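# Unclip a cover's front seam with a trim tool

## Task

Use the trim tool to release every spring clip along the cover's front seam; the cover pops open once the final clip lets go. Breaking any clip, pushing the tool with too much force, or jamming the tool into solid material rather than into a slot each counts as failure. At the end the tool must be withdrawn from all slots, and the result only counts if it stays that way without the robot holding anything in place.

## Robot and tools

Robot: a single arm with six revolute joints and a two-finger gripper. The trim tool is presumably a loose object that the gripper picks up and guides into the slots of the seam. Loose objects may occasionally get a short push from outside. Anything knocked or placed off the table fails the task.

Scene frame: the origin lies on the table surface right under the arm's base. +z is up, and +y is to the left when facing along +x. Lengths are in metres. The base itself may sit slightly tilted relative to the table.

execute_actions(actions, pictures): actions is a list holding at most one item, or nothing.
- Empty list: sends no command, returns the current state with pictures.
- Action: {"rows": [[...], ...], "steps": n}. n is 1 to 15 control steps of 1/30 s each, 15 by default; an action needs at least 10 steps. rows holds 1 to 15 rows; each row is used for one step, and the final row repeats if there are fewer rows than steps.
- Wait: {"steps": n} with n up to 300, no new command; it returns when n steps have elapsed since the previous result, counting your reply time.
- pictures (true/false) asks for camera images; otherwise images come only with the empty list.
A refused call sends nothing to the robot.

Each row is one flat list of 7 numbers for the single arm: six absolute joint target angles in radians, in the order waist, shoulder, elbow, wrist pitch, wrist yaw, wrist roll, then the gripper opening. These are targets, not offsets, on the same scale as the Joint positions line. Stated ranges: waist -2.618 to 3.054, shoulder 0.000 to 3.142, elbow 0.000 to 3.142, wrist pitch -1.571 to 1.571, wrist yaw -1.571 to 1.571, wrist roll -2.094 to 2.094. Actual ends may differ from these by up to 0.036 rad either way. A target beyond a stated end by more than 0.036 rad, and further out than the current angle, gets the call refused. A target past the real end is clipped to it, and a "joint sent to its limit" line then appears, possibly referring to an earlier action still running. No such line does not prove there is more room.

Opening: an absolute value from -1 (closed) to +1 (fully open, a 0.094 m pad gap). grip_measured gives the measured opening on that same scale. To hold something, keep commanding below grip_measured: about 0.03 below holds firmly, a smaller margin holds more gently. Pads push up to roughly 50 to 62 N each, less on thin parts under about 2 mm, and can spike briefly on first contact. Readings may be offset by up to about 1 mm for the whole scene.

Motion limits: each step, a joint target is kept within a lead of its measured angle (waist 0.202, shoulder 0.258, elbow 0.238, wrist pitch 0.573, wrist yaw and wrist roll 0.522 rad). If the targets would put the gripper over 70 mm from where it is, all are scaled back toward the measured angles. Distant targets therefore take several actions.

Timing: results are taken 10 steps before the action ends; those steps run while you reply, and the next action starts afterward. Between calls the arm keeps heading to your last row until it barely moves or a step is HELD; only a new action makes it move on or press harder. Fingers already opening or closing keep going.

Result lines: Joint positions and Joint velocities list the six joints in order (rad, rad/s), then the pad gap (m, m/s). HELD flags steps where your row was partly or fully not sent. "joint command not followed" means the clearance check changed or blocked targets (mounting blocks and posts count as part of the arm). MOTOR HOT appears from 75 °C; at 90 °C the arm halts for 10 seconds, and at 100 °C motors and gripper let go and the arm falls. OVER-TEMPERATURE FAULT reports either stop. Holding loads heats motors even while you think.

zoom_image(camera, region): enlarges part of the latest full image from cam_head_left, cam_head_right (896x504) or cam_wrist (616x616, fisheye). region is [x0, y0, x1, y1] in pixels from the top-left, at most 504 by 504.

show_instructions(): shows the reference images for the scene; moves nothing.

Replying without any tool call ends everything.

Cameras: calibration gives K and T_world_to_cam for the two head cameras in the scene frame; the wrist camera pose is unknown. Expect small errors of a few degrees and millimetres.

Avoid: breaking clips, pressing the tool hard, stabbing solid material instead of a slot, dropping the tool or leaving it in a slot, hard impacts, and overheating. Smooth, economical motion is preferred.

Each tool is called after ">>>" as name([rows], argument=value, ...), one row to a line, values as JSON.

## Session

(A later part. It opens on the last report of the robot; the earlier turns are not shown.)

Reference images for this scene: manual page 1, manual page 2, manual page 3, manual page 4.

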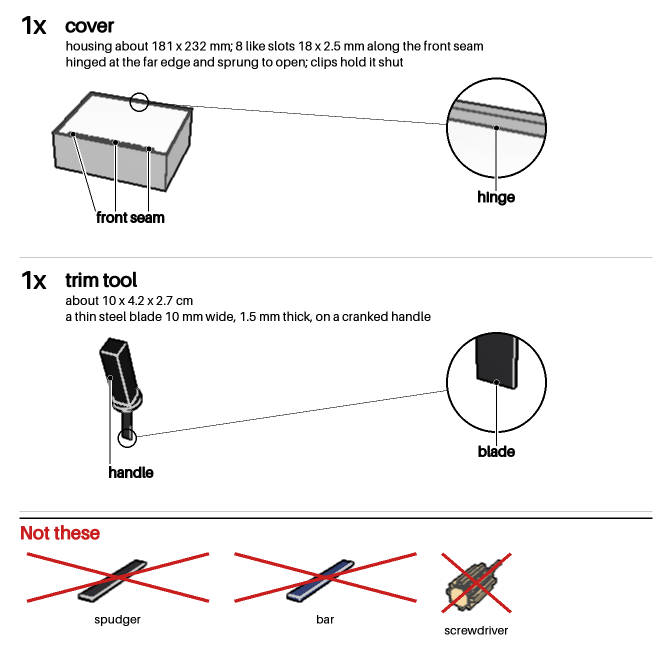

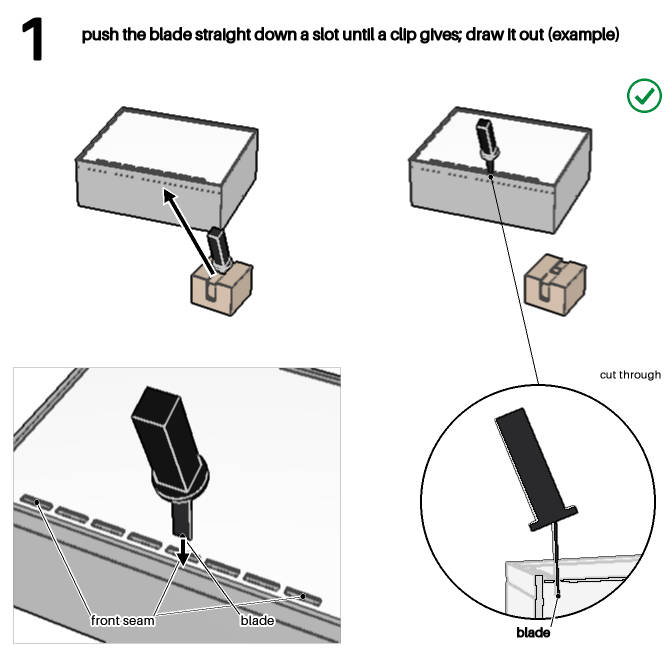

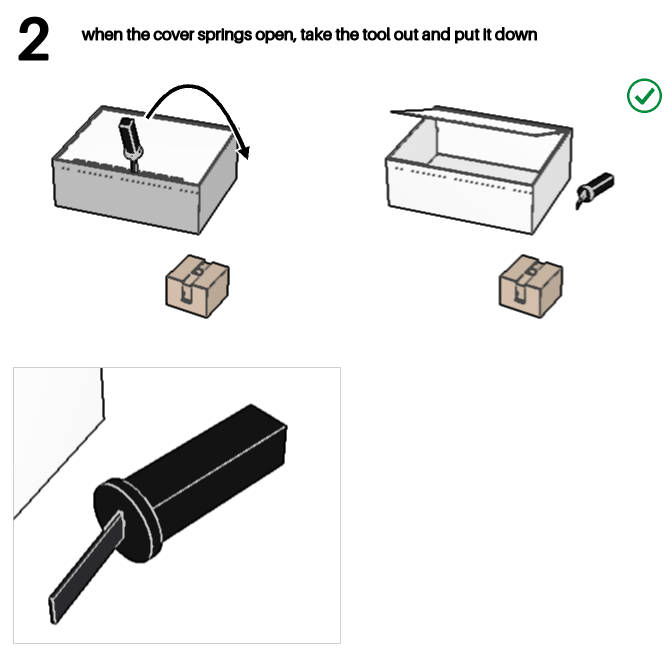

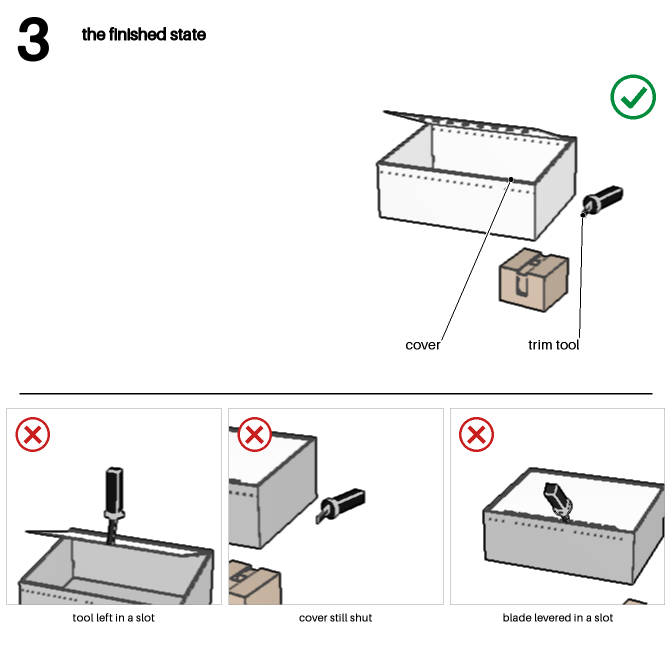

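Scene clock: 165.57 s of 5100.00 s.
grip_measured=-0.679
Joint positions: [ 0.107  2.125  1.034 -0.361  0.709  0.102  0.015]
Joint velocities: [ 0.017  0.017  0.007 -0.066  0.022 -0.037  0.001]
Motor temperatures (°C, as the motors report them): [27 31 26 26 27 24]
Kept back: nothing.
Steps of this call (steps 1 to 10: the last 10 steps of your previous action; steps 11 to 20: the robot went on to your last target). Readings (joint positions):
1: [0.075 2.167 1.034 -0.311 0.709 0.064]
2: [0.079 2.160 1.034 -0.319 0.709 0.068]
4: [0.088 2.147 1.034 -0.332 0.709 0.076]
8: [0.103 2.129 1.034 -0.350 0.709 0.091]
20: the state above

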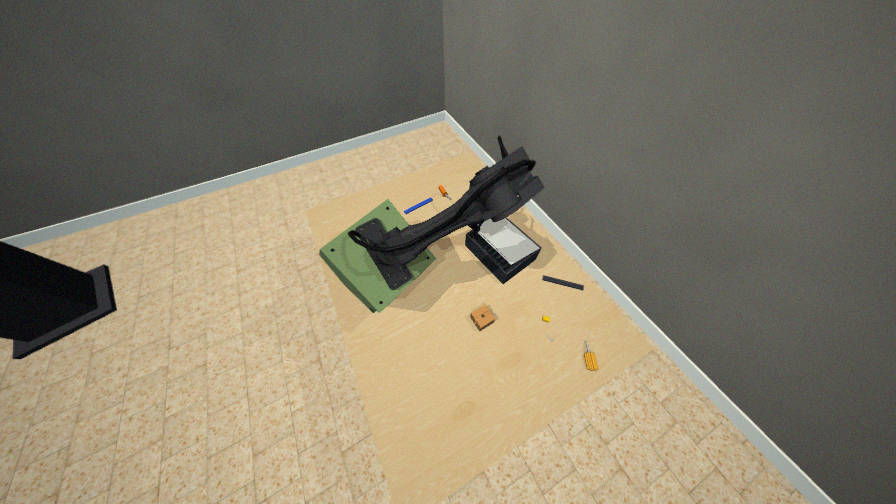

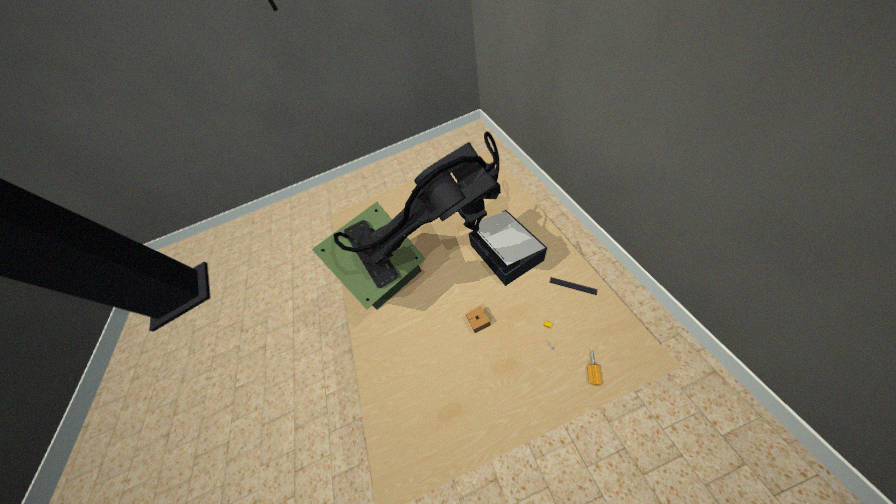

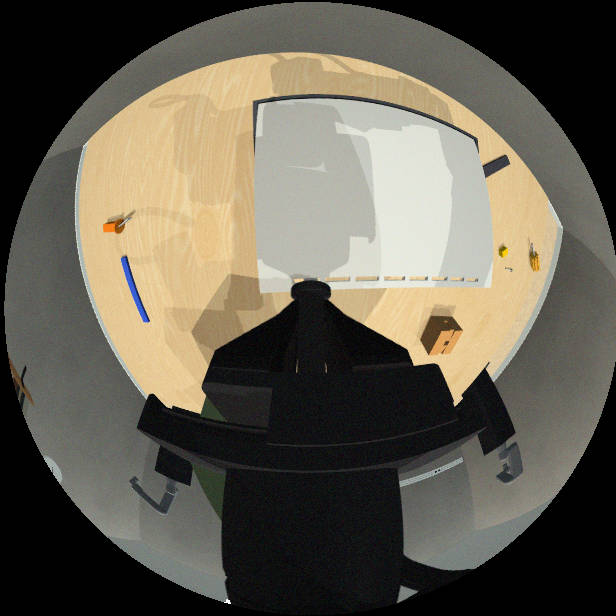

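>>> execute_actions(actions=[])

Scene clock: 166.90 s of 5100.00 s.
grip_measured=-0.679
Joint positions: [ 0.107  2.125  1.034 -0.361  0.709  0.103  0.015]
Joint velocities: [-0.017 -0.017 -0.007 -0.022 -0.051  0.081 -0.   ]
Motor temperatures (°C, as the motors report them): [27 31 27 26 27 24]
Kept back: nothing.
Steps of this call (steps 1 to 15: the robot went on to your last target; steps 16 to 40: nothing new was sent). Readings (joint positions):
1: [0.107 2.125 1.034 -0.361 0.709 0.102]
2: [0.107 2.125 1.034 -0.361 0.709 0.102]
4: [0.107 2.125 1.034 -0.361 0.709 0.103]
8: [0.107 2.125 1.034 -0.361 0.709 0.103]
40: the state above
The arm was judged still, so your last target was given up. Only a new action makes it travel on or press farther. Fingers that are still opening or closing keep moving.

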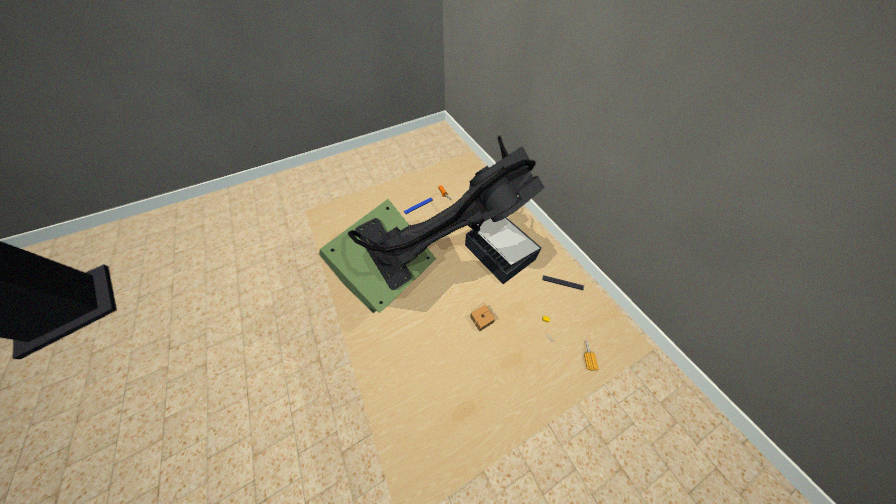

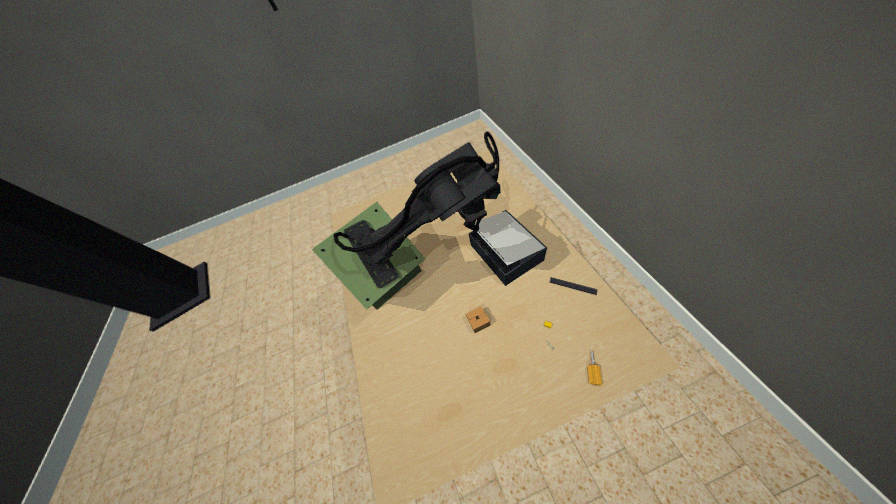

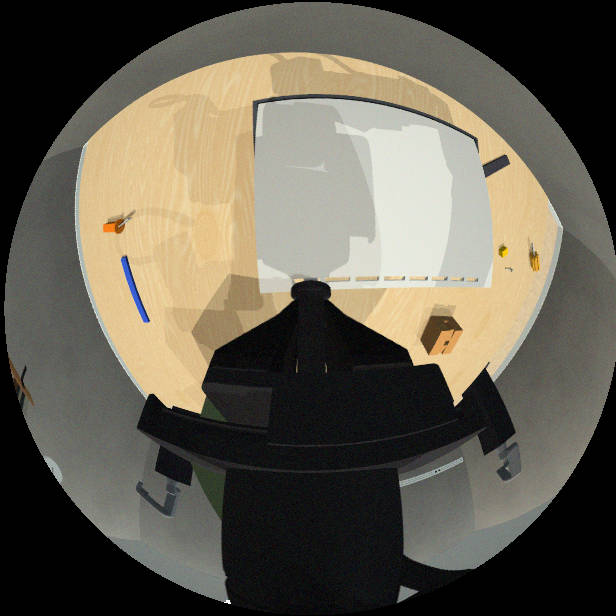

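>>> execute_actions([
  {"rows":[[0.125,2.105,1.034,-0.381,0.709,0.112,-0.72],[0.129,2.099,1.034,-0.387,0.709,0.117,-0.72],[0.133,2.093,1.034,-0.393,0.709,0.121,-0.72],[0.136,2.087,1.034,-0.399,0.709,0.126,-0.72],[0.140,2.081,1.034,-0.405,0.709,0.130,-0.72],[0.143,2.074,1.034,-0.411,0.709,0.135,-0.72],[0.147,2.068,1.034,-0.417,0.709,0.139,-0.72],[0.151,2.062,1.034,-0.423,0.709,0.144,-0.72],[0.154,2.056,1.034,-0.429,0.709,0.148,-0.72],[0.158,2.050,1.034,-0.435,0.709,0.153,-0.72],[0.161,2.043,1.034,-0.441,0.709,0.157,-0.72],[0.165,2.037,1.034,-0.448,0.709,0.162,-0.72]],"steps":15},
], pictures=true)

Scene clock: 167.63 s of 5100.00 s.
grip_measured=-0.679
Joint positions: [ 0.11   2.116  1.034 -0.369  0.709  0.11   0.015]
Joint velocities: [ 0.066 -0.164 -0.012 -0.125 -0.037 -0.051  0.001]
Motor temperatures (°C, as the motors report them): [27 31 27 26 27 24]
Steps of this call (steps 1 to 17: nothing new was sent; steps 18 to 22: the first 5 steps of this action). Readings (joint positions):
18: [0.107 2.125 1.034 -0.361 0.709 0.103]
19: [0.107 2.125 1.034 -0.361 0.709 0.104]
21: [0.108 2.121 1.034 -0.364 0.709 0.107]
22: the state above

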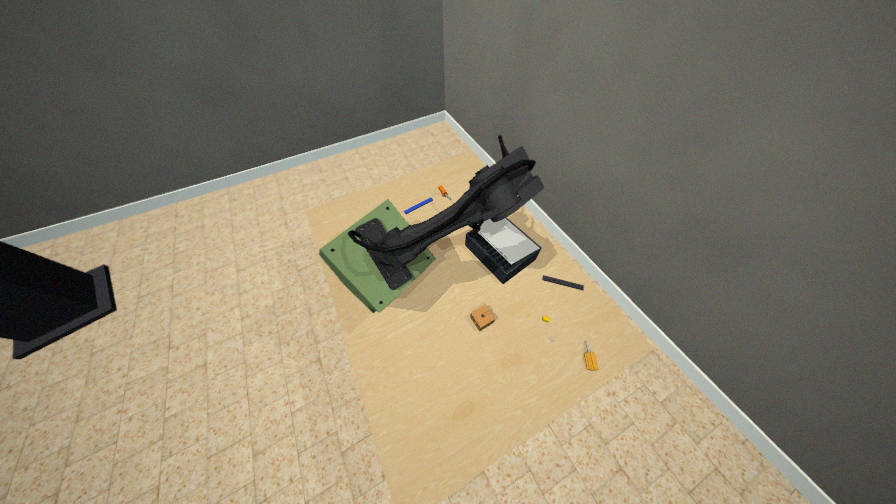

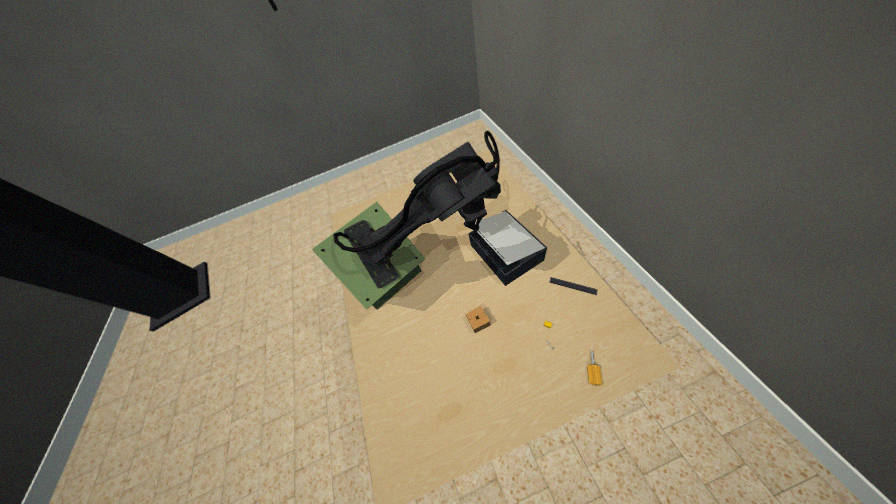

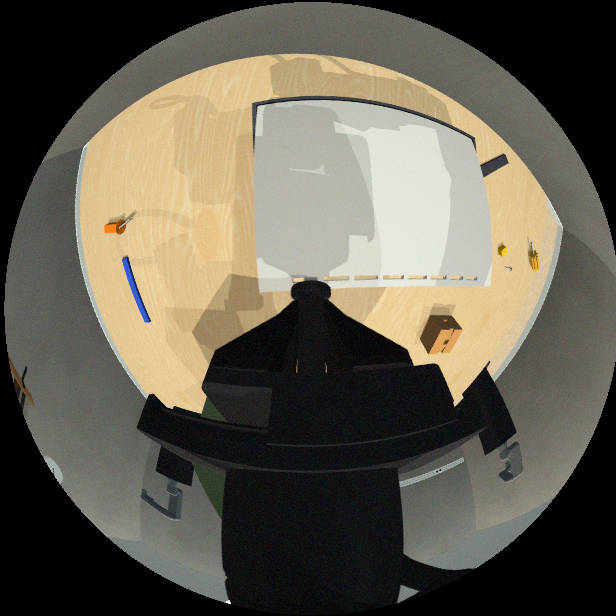

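>>> execute_actions(actions=[])

Scene clock: 167.97 s of 5100.00 s.
grip_measured=-0.679
Joint positions: [ 0.146  2.058  1.034 -0.425  0.707  0.143  0.015]
Joint velocities: [ 0.022 -0.046  0.002 -0.095 -0.022  0.081 -0.001]
Motor temperatures (°C, as the motors report them): [27 31 27 26 27 24]
Kept back: nothing.
Steps of this call (steps 1 to 10: the last 10 steps of your previous action). Readings (joint positions):
1: [0.114 2.109 1.034 -0.374 0.709 0.113]
2: [0.117 2.102 1.034 -0.379 0.708 0.116]
4: [0.126 2.088 1.034 -0.390 0.708 0.123]
8: [0.142 2.063 1.034 -0.416 0.707 0.138]
10: the state above

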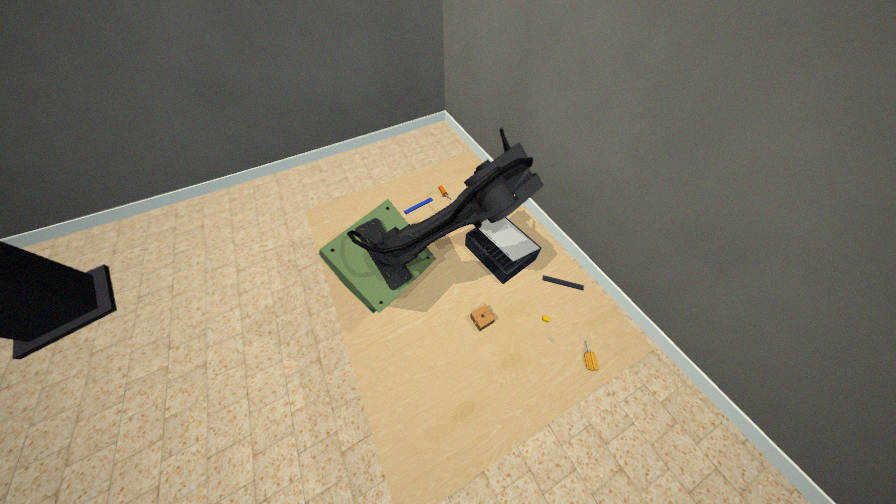

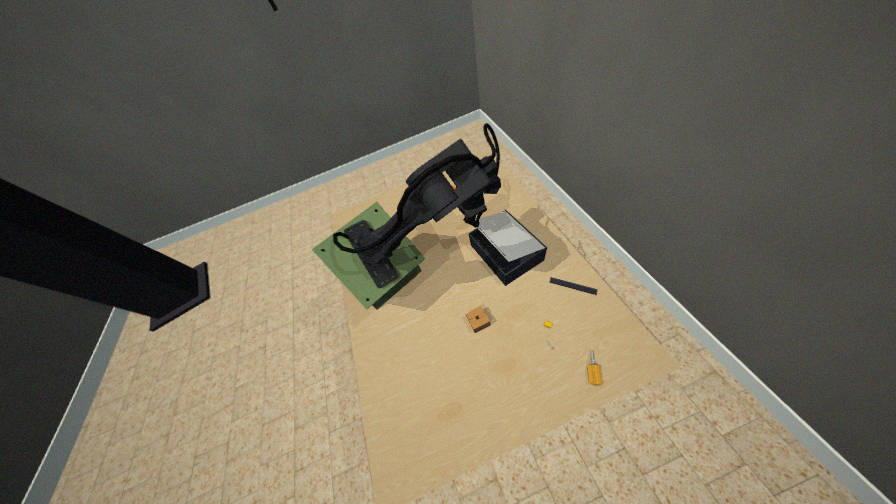

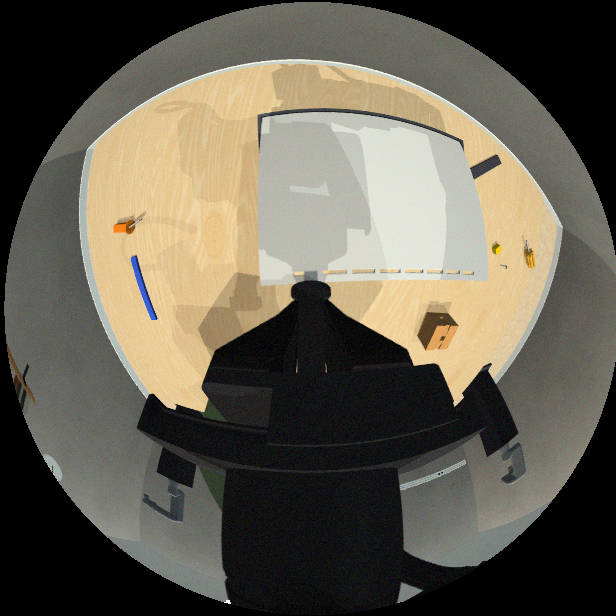

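>>> execute_actions([
  {"rows":[[0.167,2.032,1.034,-0.450,0.709,0.160,-0.72],[0.170,2.026,1.034,-0.456,0.709,0.165,-0.72],[0.174,2.020,1.034,-0.462,0.709,0.169,-0.72],[0.177,2.014,1.034,-0.468,0.709,0.174,-0.72],[0.181,2.008,1.034,-0.474,0.709,0.178,-0.72],[0.184,2.002,1.034,-0.480,0.709,0.183,-0.72],[0.188,1.996,1.034,-0.486,0.709,0.187,-0.72],[0.191,1.990,1.034,-0.492,0.709,0.192,-0.72],[0.195,1.984,1.034,-0.498,0.709,0.196,-0.72],[0.198,1.978,1.034,-0.504,0.709,0.201,-0.72],[0.202,1.972,1.034,-0.510,0.709,0.205,-0.72],[0.205,1.966,1.034,-0.516,0.709,0.210,-0.72]],"steps":15},
])

>>> execute_actions([
  {"steps":12},
], pictures=true)

Scene clock: 169.47 s of 5100.00 s.
grip_measured=-0.679
Joint positions: [ 0.152  2.046  1.034 -0.442  0.703  0.158  0.015]
Joint velocities: [ 0.095 -0.168 -0.017 -0.168 -0.066  0.022  0.   ]
Motor temperatures (°C, as the motors report them): [27 31 27 26 27 24]
Steps of this call (steps 1 to 30: the robot went on to your last target; steps 31 to 40: nothing new was sent; steps 41 to 45: the first 5 steps of this action). Readings (joint positions):
41: [0.146 2.058 1.034 -0.431 0.706 0.152]
42: [0.146 2.057 1.034 -0.432 0.706 0.152]
44: [0.149 2.051 1.034 -0.438 0.704 0.156]
45: the state above

Scene clock: 169.87 s of 5100.00 s.
grip_measured=-0.679
Joint positions: [ 0.186  1.984  1.034 -0.508  0.698  0.195  0.015]
Joint velocities: [ 0.012 -0.056 -0.002 -0.007 -0.081  0.066  0.   ]
Motor temperatures (°C, as the motors report them): [27 31 27 26 27 24]
Kept back: nothing.
Steps of this call (steps 1 to 10: the last 10 steps of your previous action; steps 11 to 12: the robot went on to your last target). Readings (joint positions):
1: [0.155 2.039 1.034 -0.450 0.702 0.161]
2: [0.159 2.034 1.034 -0.459 0.701 0.164]
4: [0.167 2.022 1.034 -0.476 0.700 0.171]
8: [0.180 2.000 1.034 -0.507 0.697 0.186]
12: the state above

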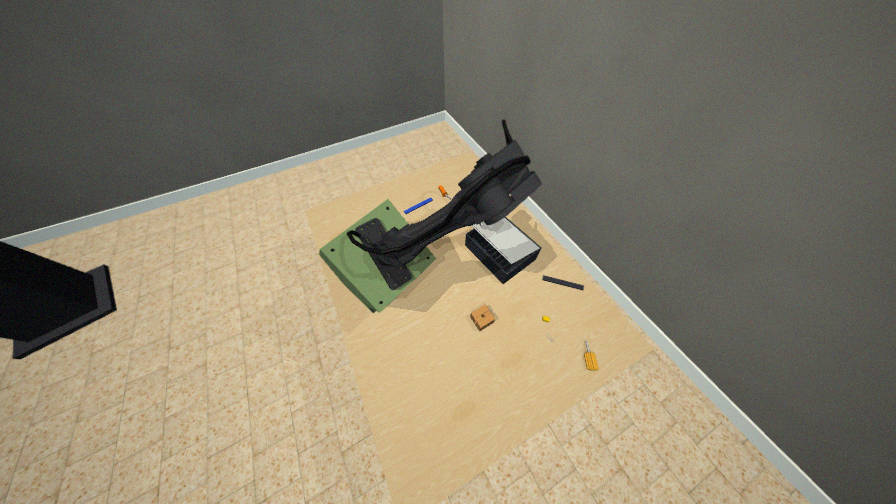

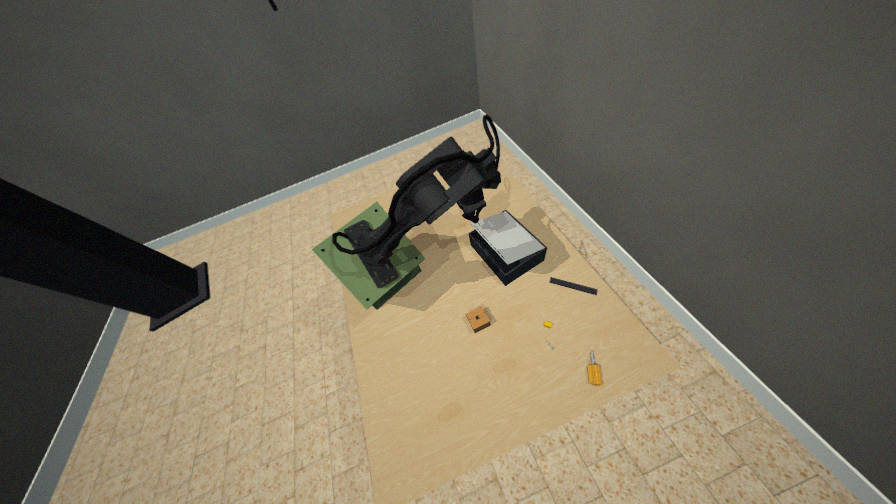

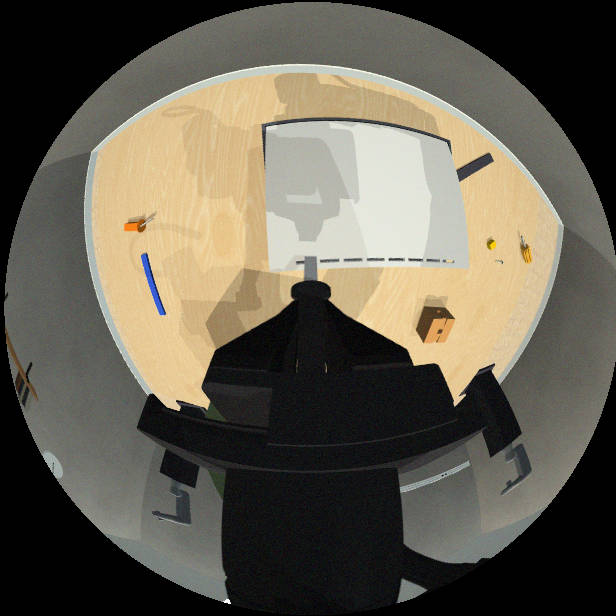

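>>> zoom_image(camera="cam_wrist", region=[250,220,380,300])

Region (250, 220, 380, 300) of cam_wrist's 616x616 image, scaled by 3.877, with more detail than that image has; it fills the top 310 rows of this view, and the rest is white.

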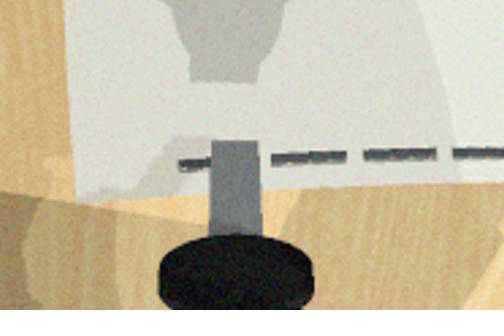

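>>> execute_actions([
  {"rows":[[0.207,1.958,1.034,-0.528,0.70,0.208,-0.72],[0.210,1.951,1.034,-0.534,0.70,0.213,-0.72],[0.214,1.944,1.034,-0.540,0.70,0.217,-0.72],[0.217,1.937,1.034,-0.546,0.70,0.222,-0.72],[0.221,1.930,1.034,-0.552,0.70,0.226,-0.72],[0.224,1.923,1.034,-0.558,0.70,0.231,-0.72],[0.228,1.916,1.034,-0.564,0.70,0.235,-0.72],[0.231,1.909,1.034,-0.570,0.70,0.240,-0.72],[0.235,1.902,1.034,-0.576,0.70,0.244,-0.72],[0.238,1.895,1.034,-0.582,0.70,0.249,-0.72],[0.242,1.888,1.034,-0.588,0.70,0.253,-0.72],[0.245,1.881,1.034,-0.594,0.70,0.258,-0.72]],"steps":15},
])

>>> execute_actions([
  {"steps":12},
], pictures=true)

Scene clock: 170.83 s of 5100.00 s.
grip_measured=-0.679
Joint positions: [ 0.191  1.968  1.034 -0.52   0.698  0.207  0.015]
Joint velocities: [ 0.061 -0.203 -0.007 -0.125 -0.051  0.051 -0.   ]
Motor temperatures (°C, as the motors report them): [27 31 27 26 27 24]
Steps of this call (steps 1 to 24: the robot went on to your last target; steps 25 to 29: the first 5 steps of this action). Readings (joint positions):
25: [0.186 1.983 1.034 -0.508 0.698 0.201]
26: [0.186 1.982 1.034 -0.509 0.698 0.202]
28: [0.188 1.974 1.034 -0.516 0.698 0.205]
29: the state above

Scene clock: 171.23 s of 5100.00 s.
grip_measured=-0.679
Joint positions: [ 0.226  1.897  1.034 -0.566  0.698  0.244  0.015]
Joint velocities: [ 0.002 -0.017 -0.002 -0.051 -0.022  0.037 -0.   ]
Motor temperatures (°C, as the motors report them): [27 31 27 26 27 24]
Kept back: nothing.
Steps of this call (steps 1 to 10: the last 10 steps of your previous action; steps 11 to 12: the robot went on to your last target). Readings (joint positions):
1: [0.194 1.960 1.034 -0.524 0.698 0.210]
2: [0.198 1.951 1.034 -0.528 0.698 0.213]
4: [0.207 1.934 1.034 -0.537 0.698 0.220]
8: [0.222 1.906 1.034 -0.556 0.698 0.236]
12: the state above

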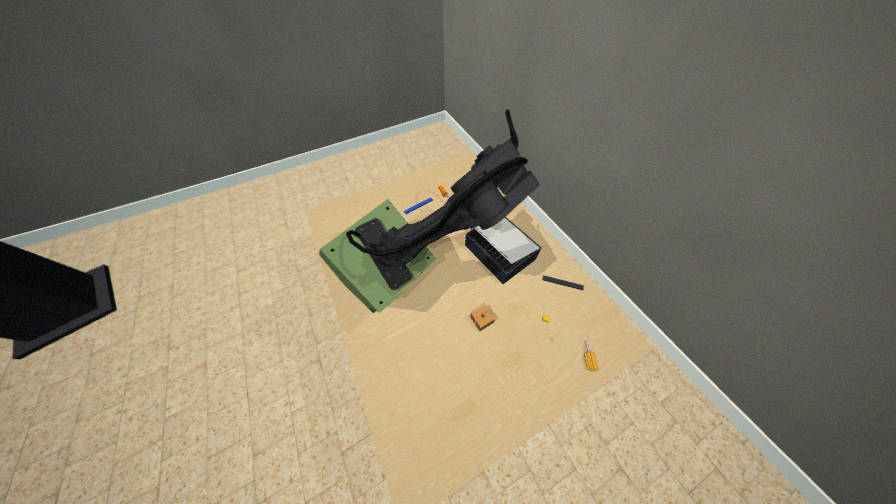

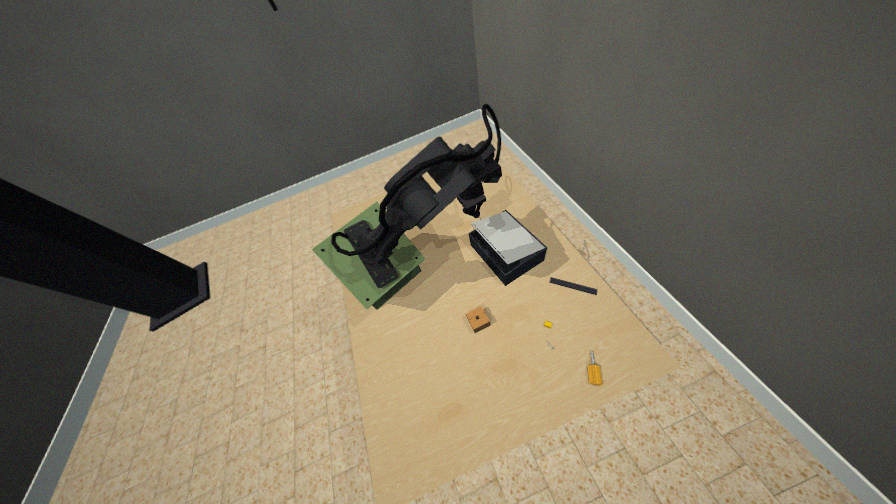

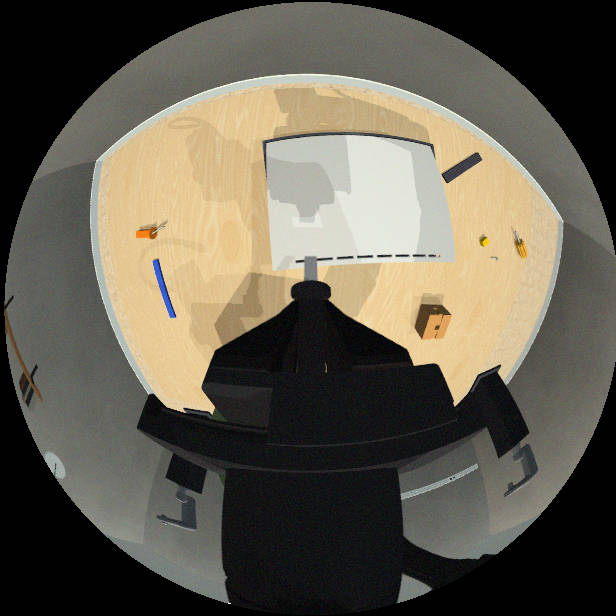

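>>> execute_actions([
  {"rows":[[0.226,1.87,1.03,-0.58,0.70,0.244,-0.72],[0.22,1.84,1.025,-0.59,0.69,0.235,-0.72],[0.21,1.81,1.02,-0.60,0.68,0.225,-0.72],[0.20,1.78,1.01,-0.62,0.67,0.215,-0.72],[0.18,1.75,1.00,-0.64,0.66,0.20,-0.72],[0.15,1.72,0.99,-0.66,0.65,0.18,-0.72],[0.11,1.69,0.98,-0.68,0.64,0.16,-0.72],[0.06,1.67,0.97,-0.70,0.63,0.14,-0.72],[0.0,1.65,0.97,-0.70,0.62,0.12,-0.72],[-0.07,1.65,0.97,-0.70,0.62,0.12,-0.72],[-0.14,1.65,0.97,-0.70,0.62,0.12,-0.72],[-0.2,1.65,0.97,-0.70,0.62,0.12,-0.72]],"steps":15},
])

>>> execute_actions([
  {"steps":25},
], pictures=true)

Scene clock: 172.60 s of 5100.00 s.
grip_measured=-0.679
Joint positions: [ 0.212  1.837  1.027 -0.588  0.682  0.235  0.015]
Joint velocities: [-0.256 -0.877 -0.154 -0.125 -0.154 -0.183 -0.   ]
Motor temperatures (°C, as the motors report them): [27 31 27 26 27 24]
Steps of this call (steps 1 to 30: the robot went on to your last target; steps 31 to 36: nothing new was sent; steps 37 to 41: the first 5 steps of this action). Readings (joint positions):
37: [0.226 1.897 1.034 -0.575 0.698 0.249]
38: [0.226 1.894 1.034 -0.575 0.697 0.248]
40: [0.220 1.865 1.032 -0.582 0.688 0.241]
41: the state above

Scene clock: 173.43 s of 5100.00 s.
grip_measured=-0.679
Joint positions: [-0.216  1.656  0.99  -0.682  0.63   0.13   0.015]
Joint velocities: [ 0.007  0.017  0.012  0.007 -0.037  0.081  0.   ]
Motor temperatures (°C, as the motors report them): [27 31 27 26 27 24]
Kept back: nothing.
Steps of this call (steps 1 to 10: the last 10 steps of your previous action; steps 11 to 25: the robot went on to your last target). Readings (joint positions):
1: [0.199 1.804 1.021 -0.596 0.675 0.226]
2: [0.179 1.769 1.016 -0.606 0.667 0.215]
4: [0.107 1.703 1.006 -0.628 0.651 0.188]
8: [-0.144 1.656 1.005 -0.643 0.638 0.154]
25: the state above

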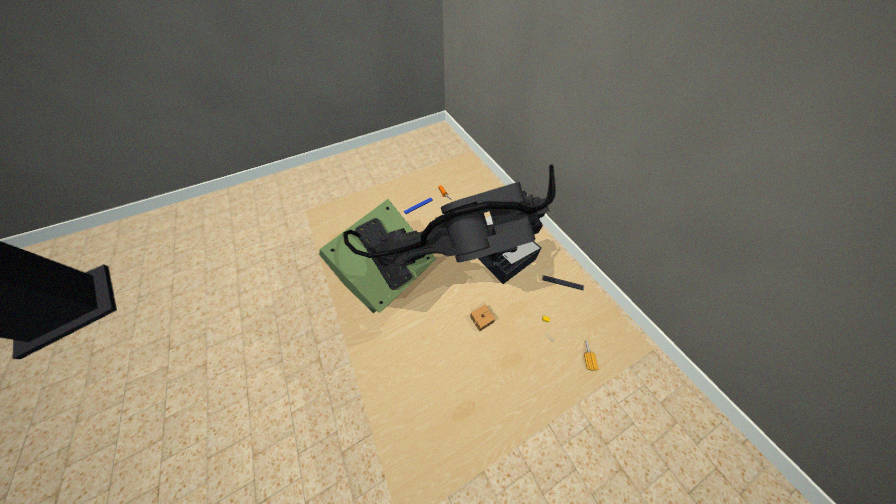

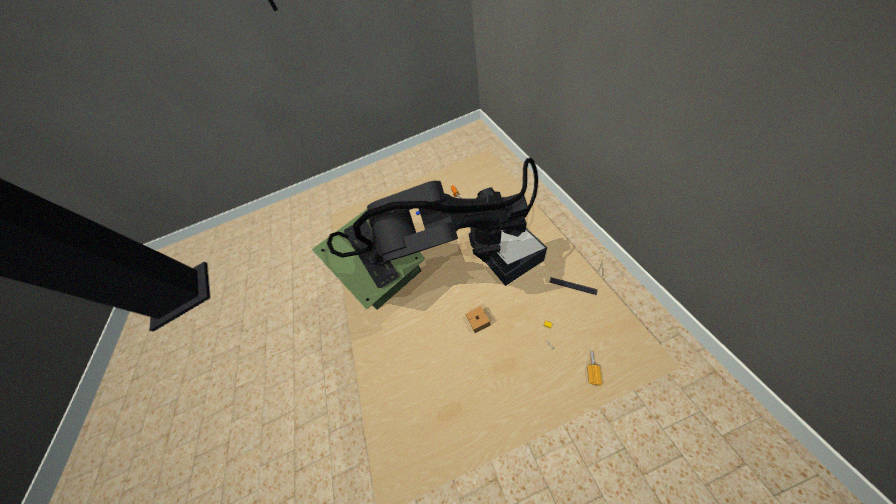

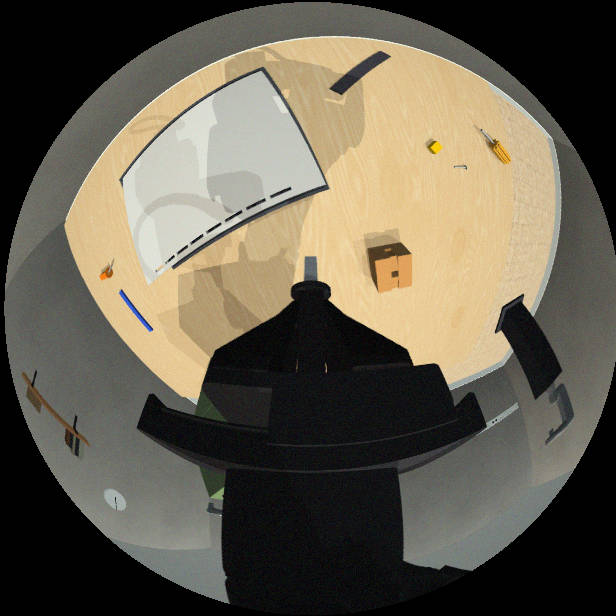

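>>> execute_actions([
  {"rows":[[-0.3,1.65,0.97,-0.5,0.55,0.05,-0.72],[-0.4,1.67,0.96,-0.3,0.48,0.0,-0.72],[-0.5,1.70,0.95,-0.1,0.40,-0.07,-0.72],[-0.6,1.73,0.94,0.15,0.33,-0.14,-0.72],[-0.7,1.76,0.93,0.4,0.26,-0.21,-0.72],[-0.77,1.79,0.92,0.65,0.19,-0.28,-0.72],[-0.77,1.82,0.91,0.9,0.12,-0.35,-0.72],[-0.77,1.85,0.90,1.1,0.07,-0.42,-0.72],[-0.77,1.85,0.90,1.25,0.03,-0.47,-0.72],[-0.77,1.85,0.90,1.36,0.02,-0.49,-0.72]],"steps":15},
])

>>> execute_actions([
  {"steps":30},
], pictures=true)

Scene clock: 174.47 s of 5100.00 s.
grip_measured=-0.679
Joint positions: [-0.425  1.689  0.975 -0.347  0.473 -0.002  0.015]
Joint velocities: [-1.785  0.569  0.007  2.85  -1.267 -1.15   0.   ]
Motor temperatures (°C, as the motors report them): [27 31 27 26 27 24]
Steps of this call (steps 1 to 15: the robot went on to your last target; steps 16 to 26: nothing new was sent; steps 27 to 31: the first 5 steps of this action). Readings (joint positions):
27: [-0.226 1.656 0.988 -0.664 0.616 0.117]
28: [-0.255 1.656 0.982 -0.609 0.585 0.096]
30: [-0.363 1.671 0.975 -0.443 0.515 0.037]
31: the state above

Scene clock: 175.47 s of 5100.00 s.
grip_measured=-0.679
Joint positions: [-0.785  1.863  0.911  1.34   0.038 -0.48   0.015]
Joint velocities: [-0.007 -0.017 -0.002  0.125 -0.007  0.037  0.001]
Motor temperatures (°C, as the motors report them): [27 31 27 26 27 24]
Kept back: nothing.
Steps of this call (steps 1 to 10: the last 10 steps of your previous action; steps 11 to 30: the robot went on to your last target). Readings (joint positions):
1: [-0.489 1.712 0.973 -0.244 0.424 -0.048]
2: [-0.556 1.741 0.969 -0.132 0.368 -0.102]
4: [-0.689 1.805 0.952 0.098 0.258 -0.219]
8: [-0.815 1.863 0.913 0.460 0.157 -0.359]
30: the state above

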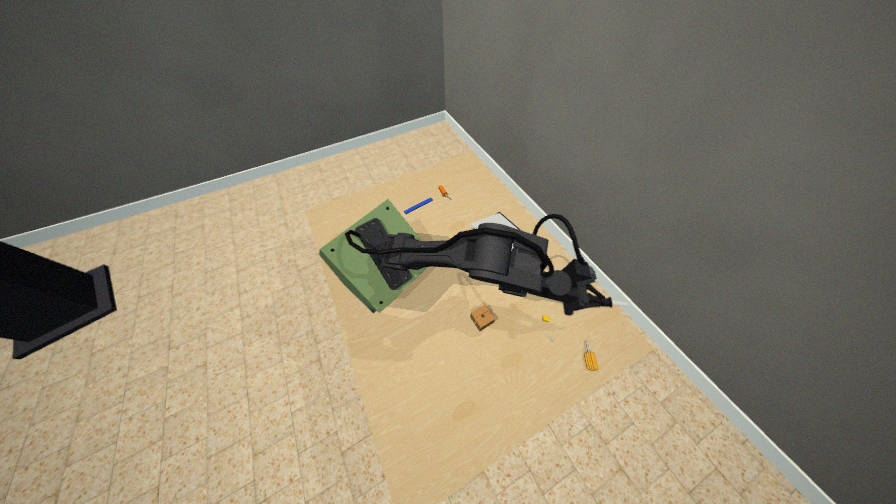

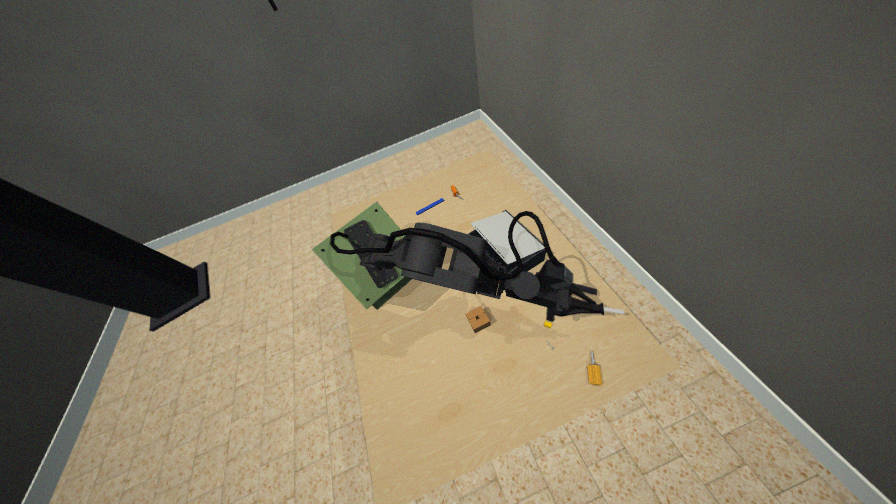

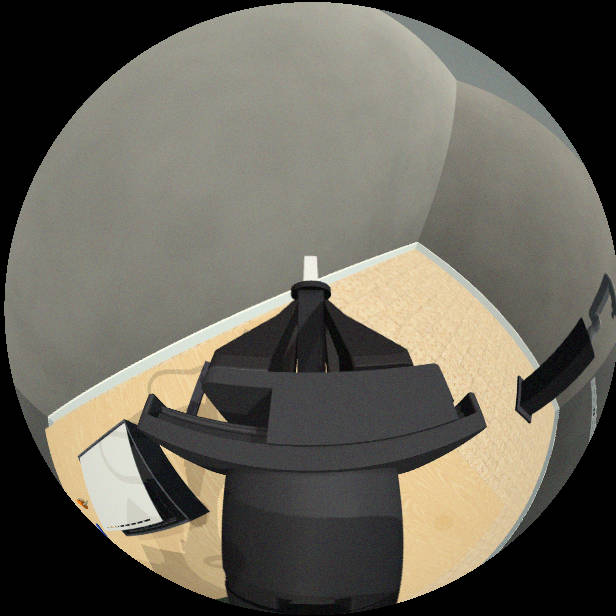

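>>> execute_actions([
  {"rows":[[-0.83,1.87,0.90,1.36,0.02,-0.49,-0.72],[-0.88,1.89,0.90,1.36,0.02,-0.49,-0.72],[-0.93,1.91,0.90,1.36,0.02,-0.49,-0.72],[-0.98,1.93,0.90,1.36,0.02,-0.49,-0.72],[-1.03,1.95,0.90,1.36,0.02,-0.49,-0.72],[-1.07,1.97,0.90,1.36,0.02,-0.49,-0.72],[-1.10,1.99,0.90,1.36,0.02,-0.49,-0.72],[-1.11,2.0,0.90,1.36,0.02,-0.49,-0.72]],"steps":12},
])

>>> execute_actions([
  {"steps":20},
], pictures=true)

Scene clock: 180.93 s of 5100.00 s.
grip_measured=-0.679
Joint positions: [-0.8    1.864  0.911  1.349  0.029 -0.482  0.015]
Joint velocities: [-0.422  0.032 -0.007  0.081 -0.139 -0.007 -0.   ]
Motor temperatures (°C, as the motors report them): [27 32 27 28 27 24]
Steps of this call (steps 1 to 15: the robot went on to your last target; steps 16 to 90: nothing new was sent; then 2.40 s passed at rest; steps 91 to 92: the first 2 steps of this action). Readings (joint positions):
91: [-0.788 1.863 0.911 1.348 0.034 -0.482]
92: the state above

Scene clock: 181.60 s of 5100.00 s.
grip_measured=-0.679
Joint positions: [-1.119  2.004  0.911  1.355  0.032 -0.483  0.015]
Joint velocities: [-0.002  0.007  0.017 -0.037 -0.022 -0.022  0.001]
Motor temperatures (°C, as the motors report them): [27 32 27 28 27 24]
Kept back: nothing.
Steps of this call (steps 1 to 10: the last 10 steps of your previous action; steps 11 to 20: the robot went on to your last target). Readings (joint positions):
1: [-0.823 1.868 0.911 1.353 0.022 -0.482]
2: [-0.857 1.876 0.911 1.358 0.019 -0.482]
4: [-0.945 1.902 0.911 1.361 0.018 -0.482]
8: [-1.112 1.979 0.911 1.360 0.026 -0.482]
20: the state above

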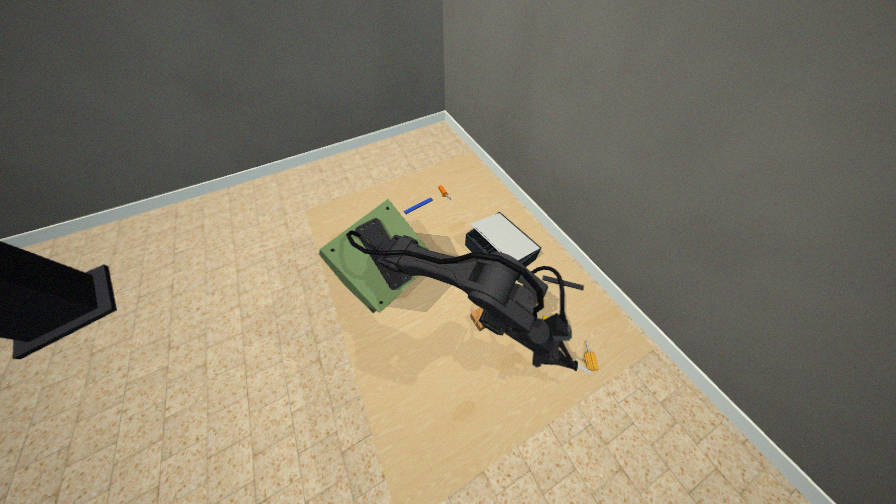

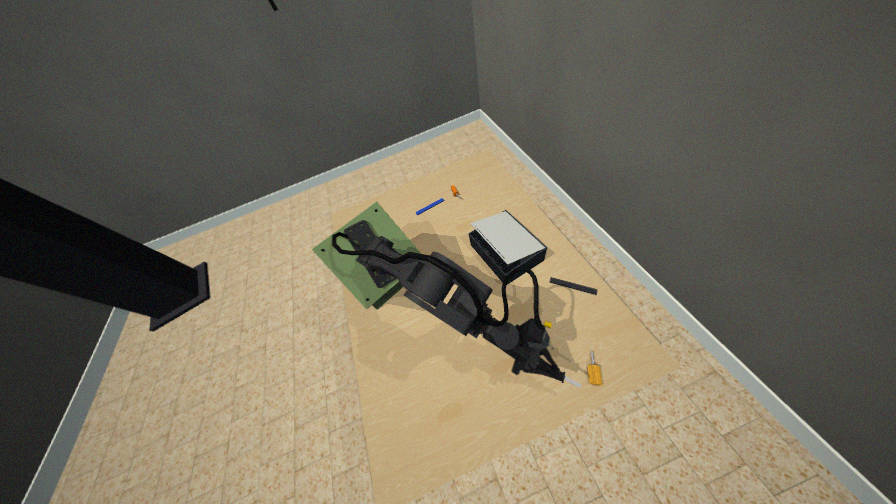

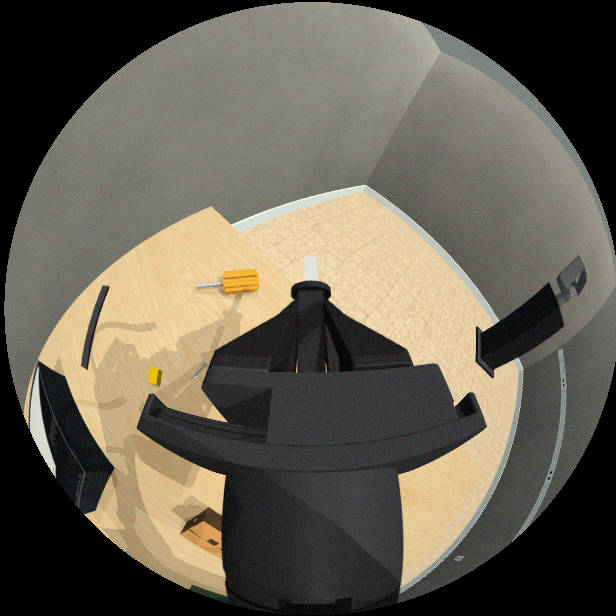

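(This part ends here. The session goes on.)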